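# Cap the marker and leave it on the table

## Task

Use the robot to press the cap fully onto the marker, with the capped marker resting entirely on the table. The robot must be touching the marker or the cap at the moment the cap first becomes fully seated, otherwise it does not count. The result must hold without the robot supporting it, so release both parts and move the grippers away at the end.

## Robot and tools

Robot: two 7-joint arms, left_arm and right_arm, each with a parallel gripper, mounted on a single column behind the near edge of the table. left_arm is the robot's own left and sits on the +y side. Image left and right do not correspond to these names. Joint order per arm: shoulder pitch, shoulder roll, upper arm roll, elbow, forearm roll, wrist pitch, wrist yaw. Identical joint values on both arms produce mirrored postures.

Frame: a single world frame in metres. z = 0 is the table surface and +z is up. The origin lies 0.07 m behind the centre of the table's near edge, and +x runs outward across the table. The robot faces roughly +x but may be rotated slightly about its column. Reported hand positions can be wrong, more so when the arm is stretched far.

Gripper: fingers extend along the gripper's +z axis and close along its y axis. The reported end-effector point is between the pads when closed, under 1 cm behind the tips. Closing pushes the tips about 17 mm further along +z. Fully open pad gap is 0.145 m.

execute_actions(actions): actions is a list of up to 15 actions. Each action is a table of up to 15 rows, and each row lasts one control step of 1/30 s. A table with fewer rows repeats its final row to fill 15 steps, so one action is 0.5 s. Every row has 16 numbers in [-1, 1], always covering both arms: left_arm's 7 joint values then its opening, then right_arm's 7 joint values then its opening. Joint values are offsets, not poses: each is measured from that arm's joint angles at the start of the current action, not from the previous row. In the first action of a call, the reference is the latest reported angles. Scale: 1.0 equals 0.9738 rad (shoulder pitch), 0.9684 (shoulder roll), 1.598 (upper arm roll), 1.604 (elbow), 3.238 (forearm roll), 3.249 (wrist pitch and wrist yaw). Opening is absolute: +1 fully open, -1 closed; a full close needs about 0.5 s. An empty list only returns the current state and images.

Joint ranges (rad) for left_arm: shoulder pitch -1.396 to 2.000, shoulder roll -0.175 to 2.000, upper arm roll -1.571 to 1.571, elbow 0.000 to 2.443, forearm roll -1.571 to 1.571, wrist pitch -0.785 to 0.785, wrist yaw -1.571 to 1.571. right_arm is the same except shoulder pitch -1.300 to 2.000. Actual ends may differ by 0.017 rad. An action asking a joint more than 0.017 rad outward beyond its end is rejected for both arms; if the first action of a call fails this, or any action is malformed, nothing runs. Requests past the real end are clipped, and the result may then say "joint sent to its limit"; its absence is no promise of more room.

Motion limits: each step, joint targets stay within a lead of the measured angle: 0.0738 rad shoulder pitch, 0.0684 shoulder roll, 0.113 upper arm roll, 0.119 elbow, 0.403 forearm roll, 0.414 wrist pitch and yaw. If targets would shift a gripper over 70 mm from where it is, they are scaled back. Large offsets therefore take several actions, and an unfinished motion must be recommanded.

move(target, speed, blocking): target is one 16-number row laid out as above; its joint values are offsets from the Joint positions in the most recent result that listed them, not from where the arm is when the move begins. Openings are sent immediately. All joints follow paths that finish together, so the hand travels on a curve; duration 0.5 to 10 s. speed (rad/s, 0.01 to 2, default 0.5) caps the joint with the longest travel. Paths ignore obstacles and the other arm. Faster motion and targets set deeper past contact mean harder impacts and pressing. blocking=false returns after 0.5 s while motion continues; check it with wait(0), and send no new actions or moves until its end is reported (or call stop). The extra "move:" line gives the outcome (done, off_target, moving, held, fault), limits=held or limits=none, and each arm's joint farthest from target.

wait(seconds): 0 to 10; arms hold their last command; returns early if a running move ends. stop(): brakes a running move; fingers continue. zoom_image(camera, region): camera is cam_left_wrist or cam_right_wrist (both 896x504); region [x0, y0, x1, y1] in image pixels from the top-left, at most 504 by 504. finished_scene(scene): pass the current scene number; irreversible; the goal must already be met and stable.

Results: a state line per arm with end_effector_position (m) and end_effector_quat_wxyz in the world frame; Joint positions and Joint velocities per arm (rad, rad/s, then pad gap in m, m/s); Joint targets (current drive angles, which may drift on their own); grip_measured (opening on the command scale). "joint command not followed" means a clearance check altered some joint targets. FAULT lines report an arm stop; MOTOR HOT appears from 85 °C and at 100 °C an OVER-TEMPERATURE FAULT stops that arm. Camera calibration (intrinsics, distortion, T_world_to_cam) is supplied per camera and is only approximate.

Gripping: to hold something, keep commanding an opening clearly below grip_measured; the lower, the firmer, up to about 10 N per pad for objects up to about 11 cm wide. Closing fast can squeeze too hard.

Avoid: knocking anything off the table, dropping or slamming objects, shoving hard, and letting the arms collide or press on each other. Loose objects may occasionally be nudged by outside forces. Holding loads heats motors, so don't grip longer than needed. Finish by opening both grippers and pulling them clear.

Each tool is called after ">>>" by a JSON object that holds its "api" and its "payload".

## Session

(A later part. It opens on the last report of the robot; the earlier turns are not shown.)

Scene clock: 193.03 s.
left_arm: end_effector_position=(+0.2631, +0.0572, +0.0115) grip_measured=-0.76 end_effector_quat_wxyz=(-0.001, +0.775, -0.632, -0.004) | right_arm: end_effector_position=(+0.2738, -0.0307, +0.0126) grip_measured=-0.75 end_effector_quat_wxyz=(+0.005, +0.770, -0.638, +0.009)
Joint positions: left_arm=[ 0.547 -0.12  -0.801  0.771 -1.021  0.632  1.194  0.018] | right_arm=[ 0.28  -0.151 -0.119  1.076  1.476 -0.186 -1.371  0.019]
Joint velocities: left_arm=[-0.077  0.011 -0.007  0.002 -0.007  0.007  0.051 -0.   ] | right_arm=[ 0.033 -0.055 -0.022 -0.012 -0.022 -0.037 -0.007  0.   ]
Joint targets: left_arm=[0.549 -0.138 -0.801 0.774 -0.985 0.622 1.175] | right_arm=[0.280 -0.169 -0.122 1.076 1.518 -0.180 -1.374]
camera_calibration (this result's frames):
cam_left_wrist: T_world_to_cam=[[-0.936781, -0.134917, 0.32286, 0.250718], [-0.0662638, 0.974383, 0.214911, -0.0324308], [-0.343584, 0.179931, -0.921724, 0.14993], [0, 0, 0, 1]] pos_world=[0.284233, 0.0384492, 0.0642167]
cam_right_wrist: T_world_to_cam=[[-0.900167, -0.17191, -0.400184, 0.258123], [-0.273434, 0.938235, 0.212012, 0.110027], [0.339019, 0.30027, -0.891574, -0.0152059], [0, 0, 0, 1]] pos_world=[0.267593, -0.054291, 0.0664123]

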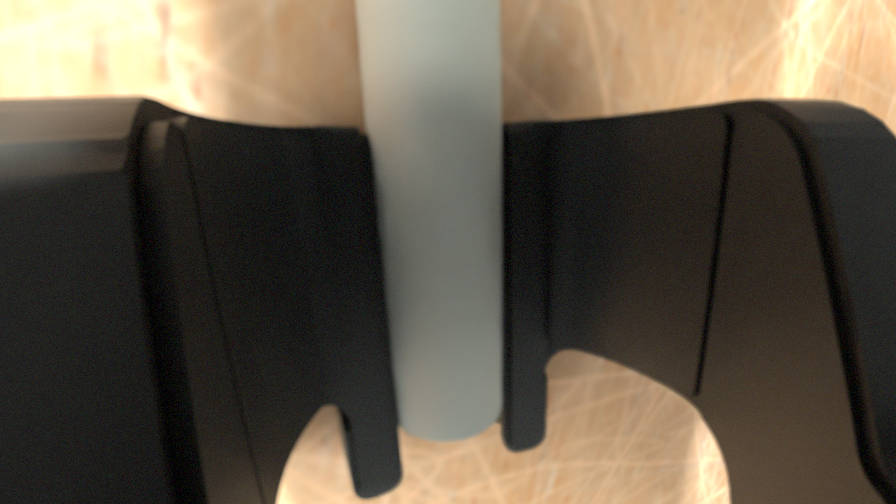

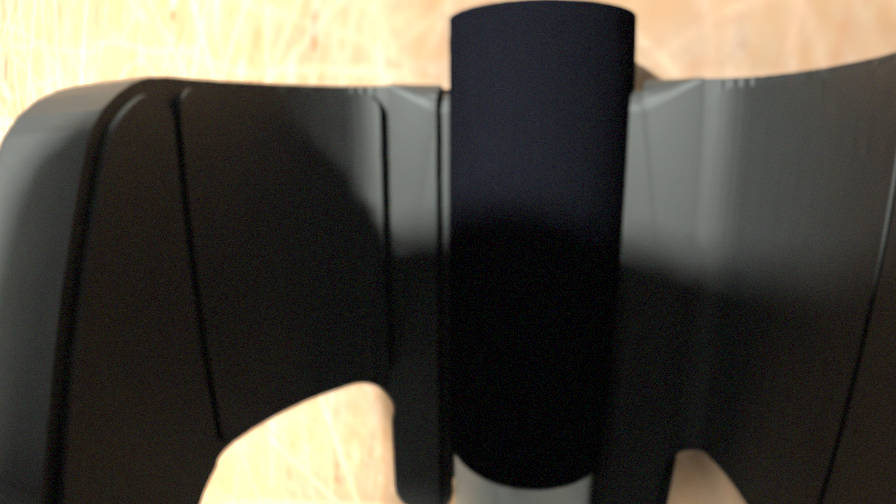

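>>> {"api": "execute_actions", "payload": {"actions": [[[0,0,0,0,0,0,0,-1,0,0,0,0,0,0,0,-1],[0,0,0,0,0,0,0,-1,0,0,0,0,0,0,0,-1],[0,0,0,0,0,0,0,-1,0,0,0,0,0,0,0,-1],[0,0,0,0,0,0,0,-0.8,0,0,0,0,0,0,0,-0.8],[0,0,0,0,0,0,0,-0.74,0,0,0,0,0,0,0,-0.74],[0,0,0,0,0,0,0,-0.7,0,0,0,0,0,0,0,-0.7],[0,0,0,0,0,0,0,-0.62,0,0,0,0,0,0,0,-0.62],[0,0,0,0,0,0,0,-0.5,0,0,0,0,0,0,0,-0.5],[0,0,0,0,0,0,0,-0.3,0,0,0,0,0,0,0,-0.3],[0,0,0,0,0,0,0,-0.1,0,0,0,0,0,0,0,-0.1]]]}}

>>> {"api": "move", "payload": {"target": [-0.047,0.49,0,0.345,0.215,-0.052,-0.012,0.3,-0.02,0.2,0,0.2,0,0,-0.05,0.3], "speed": 0.8}}

Scene clock: 196.50 s.
left_arm: end_effector_position=(+0.2629, +0.0581, +0.0113) grip_measured=-0.10 end_effector_quat_wxyz=(-0.001, +0.775, -0.632, -0.005) | right_arm: end_effector_position=(+0.2741, -0.0314, +0.0125) grip_measured=-0.10 end_effector_quat_wxyz=(+0.005, +0.770, -0.638, +0.010)
Joint positions: left_arm=[ 0.547 -0.119 -0.801  0.771 -1.023  0.632  1.195  0.068] | right_arm=[ 0.28  -0.149 -0.119  1.076  1.475 -0.186 -1.371  0.068]
Joint velocities: left_arm=[-0.033 -0.011 -0.012  0.032  0.007  0.081  0.007 -0.   ] | right_arm=[ 0.033 -0.077 -0.022  0.002 -0.037  0.022 -0.007  0.   ]
Joint targets: left_arm=[0.547 -0.120 -0.801 0.771 -1.021 0.632 1.194] | right_arm=[0.280 -0.150 -0.119 1.076 1.476 -0.186 -1.371]
camera_calibration (this result's frames):
cam_left_wrist: T_world_to_cam=[[-0.936377, -0.136251, 0.323471, 0.250711], [-0.0666427, 0.973832, 0.217279, -0.0331091], [-0.344611, 0.181898, -0.920954, 0.14967], [0, 0, 0, 1]] pos_world=[0.284132, 0.0391778, 0.0639355]
cam_right_wrist: T_world_to_cam=[[-0.899782, -0.172655, -0.400728, 0.258083], [-0.273564, 0.938691, 0.209813, 0.110832], [0.339935, 0.298411, -0.891849, -0.0154574], [0, 0, 0, 1]] pos_world=[0.267792, -0.0548654, 0.0663813]

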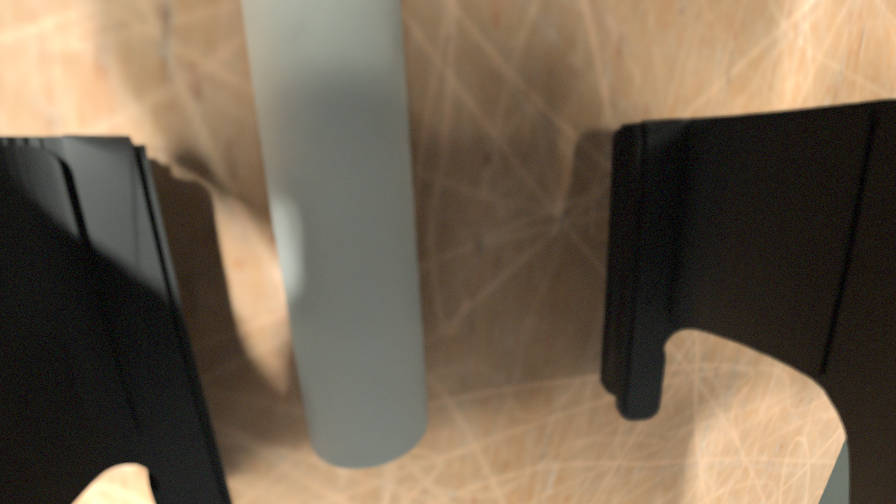

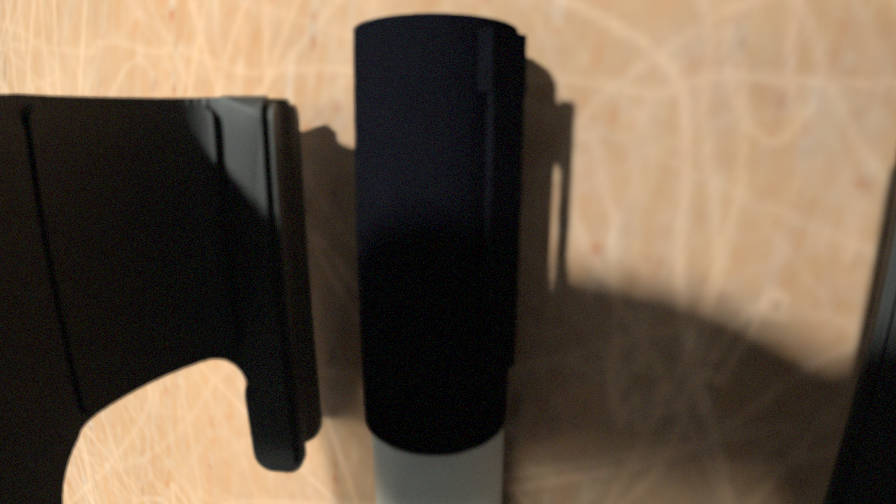

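Scene clock: 197.83 s.
left_arm: end_effector_position=(+0.2587, +0.0810, +0.0847) grip_measured=+0.30 end_effector_quat_wxyz=(+0.164, +0.747, -0.613, +0.197) | right_arm: end_effector_position=(+0.3134, -0.1047, +0.0718) grip_measured=+0.30 end_effector_quat_wxyz=(-0.006, +0.742, -0.661, +0.107)
Joint positions: left_arm=[ 0.504  0.356 -0.801  1.322 -0.328  0.467  1.162  0.098] | right_arm=[ 0.263  0.044 -0.119  1.393  1.474 -0.186 -1.528  0.098]
Joint velocities: left_arm=[-0.011  0.011 -0.007 -0.017 -0.051  0.051 -0.051  0.   ] | right_arm=[ 0.011 -0.077  0.012  0.002  0.037  0.007  0.051  0.   ]
Joint targets: left_arm=[0.501 0.355 -0.801 1.324 -0.327 0.463 1.156] | right_arm=[0.261 0.044 -0.119 1.396 1.474 -0.186 -1.533]
move: done; limits=none; left_arm: farthest joint: the wrist yaw, 0.006 radians from its target (0.039 radians at the start); right_arm: farthest joint: the wrist yaw, 0.006 radians from its target (0.163 radians at the start)
camera_calibration (this result's frames):
cam_left_wrist: T_world_to_cam=[[-0.967619, 0.0215656, 0.251491, 0.227518], [-0.0567644, 0.952231, -0.300058, -0.0286397], [-0.245948, -0.304617, -0.920173, 0.225494], [0, 0, 0, 1]] pos_world=[0.273985, 0.0910545, 0.141681]
cam_right_wrist: T_world_to_cam=[[-0.83495, -0.160597, -0.526371, 0.294521], [-0.22798, 0.971478, 0.0652305, 0.17756], [0.500882, 0.174466, -0.847749, -0.0206726], [0, 0, 0, 1]] pos_world=[0.296745, -0.12159, 0.12592]

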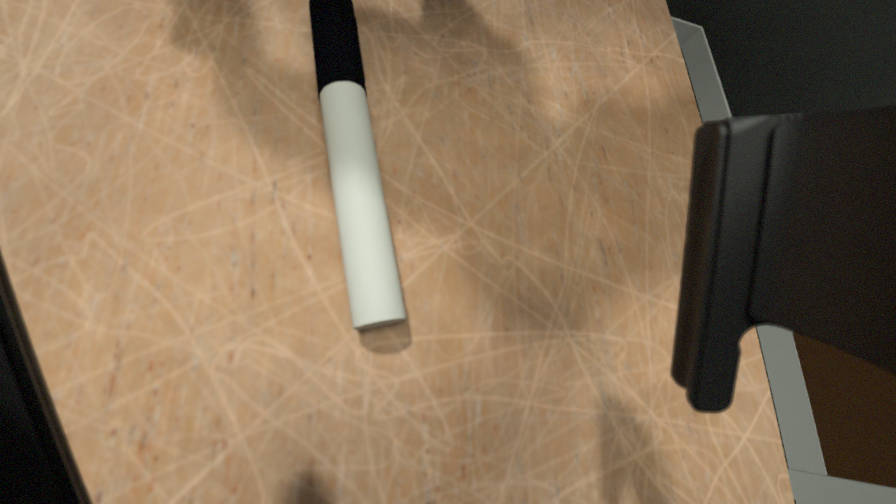

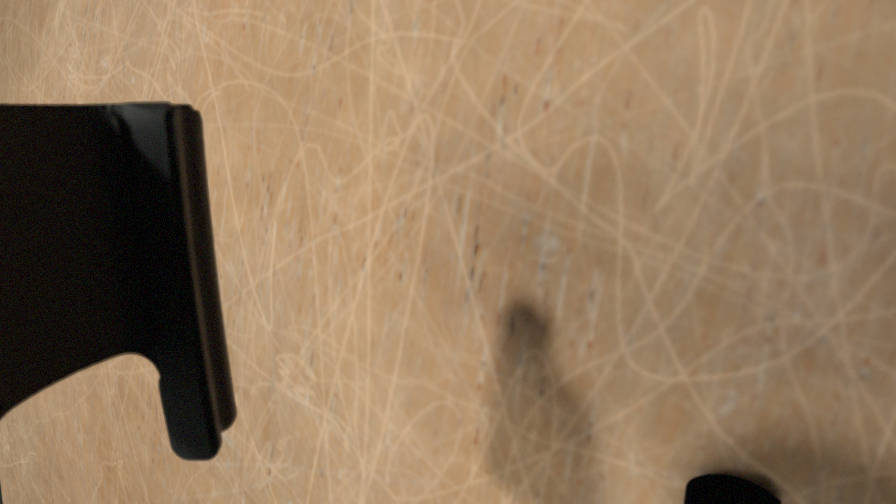

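>>> {"api": "finished_scene", "payload": {"scene": 1}}

The scene is finished: the task was done.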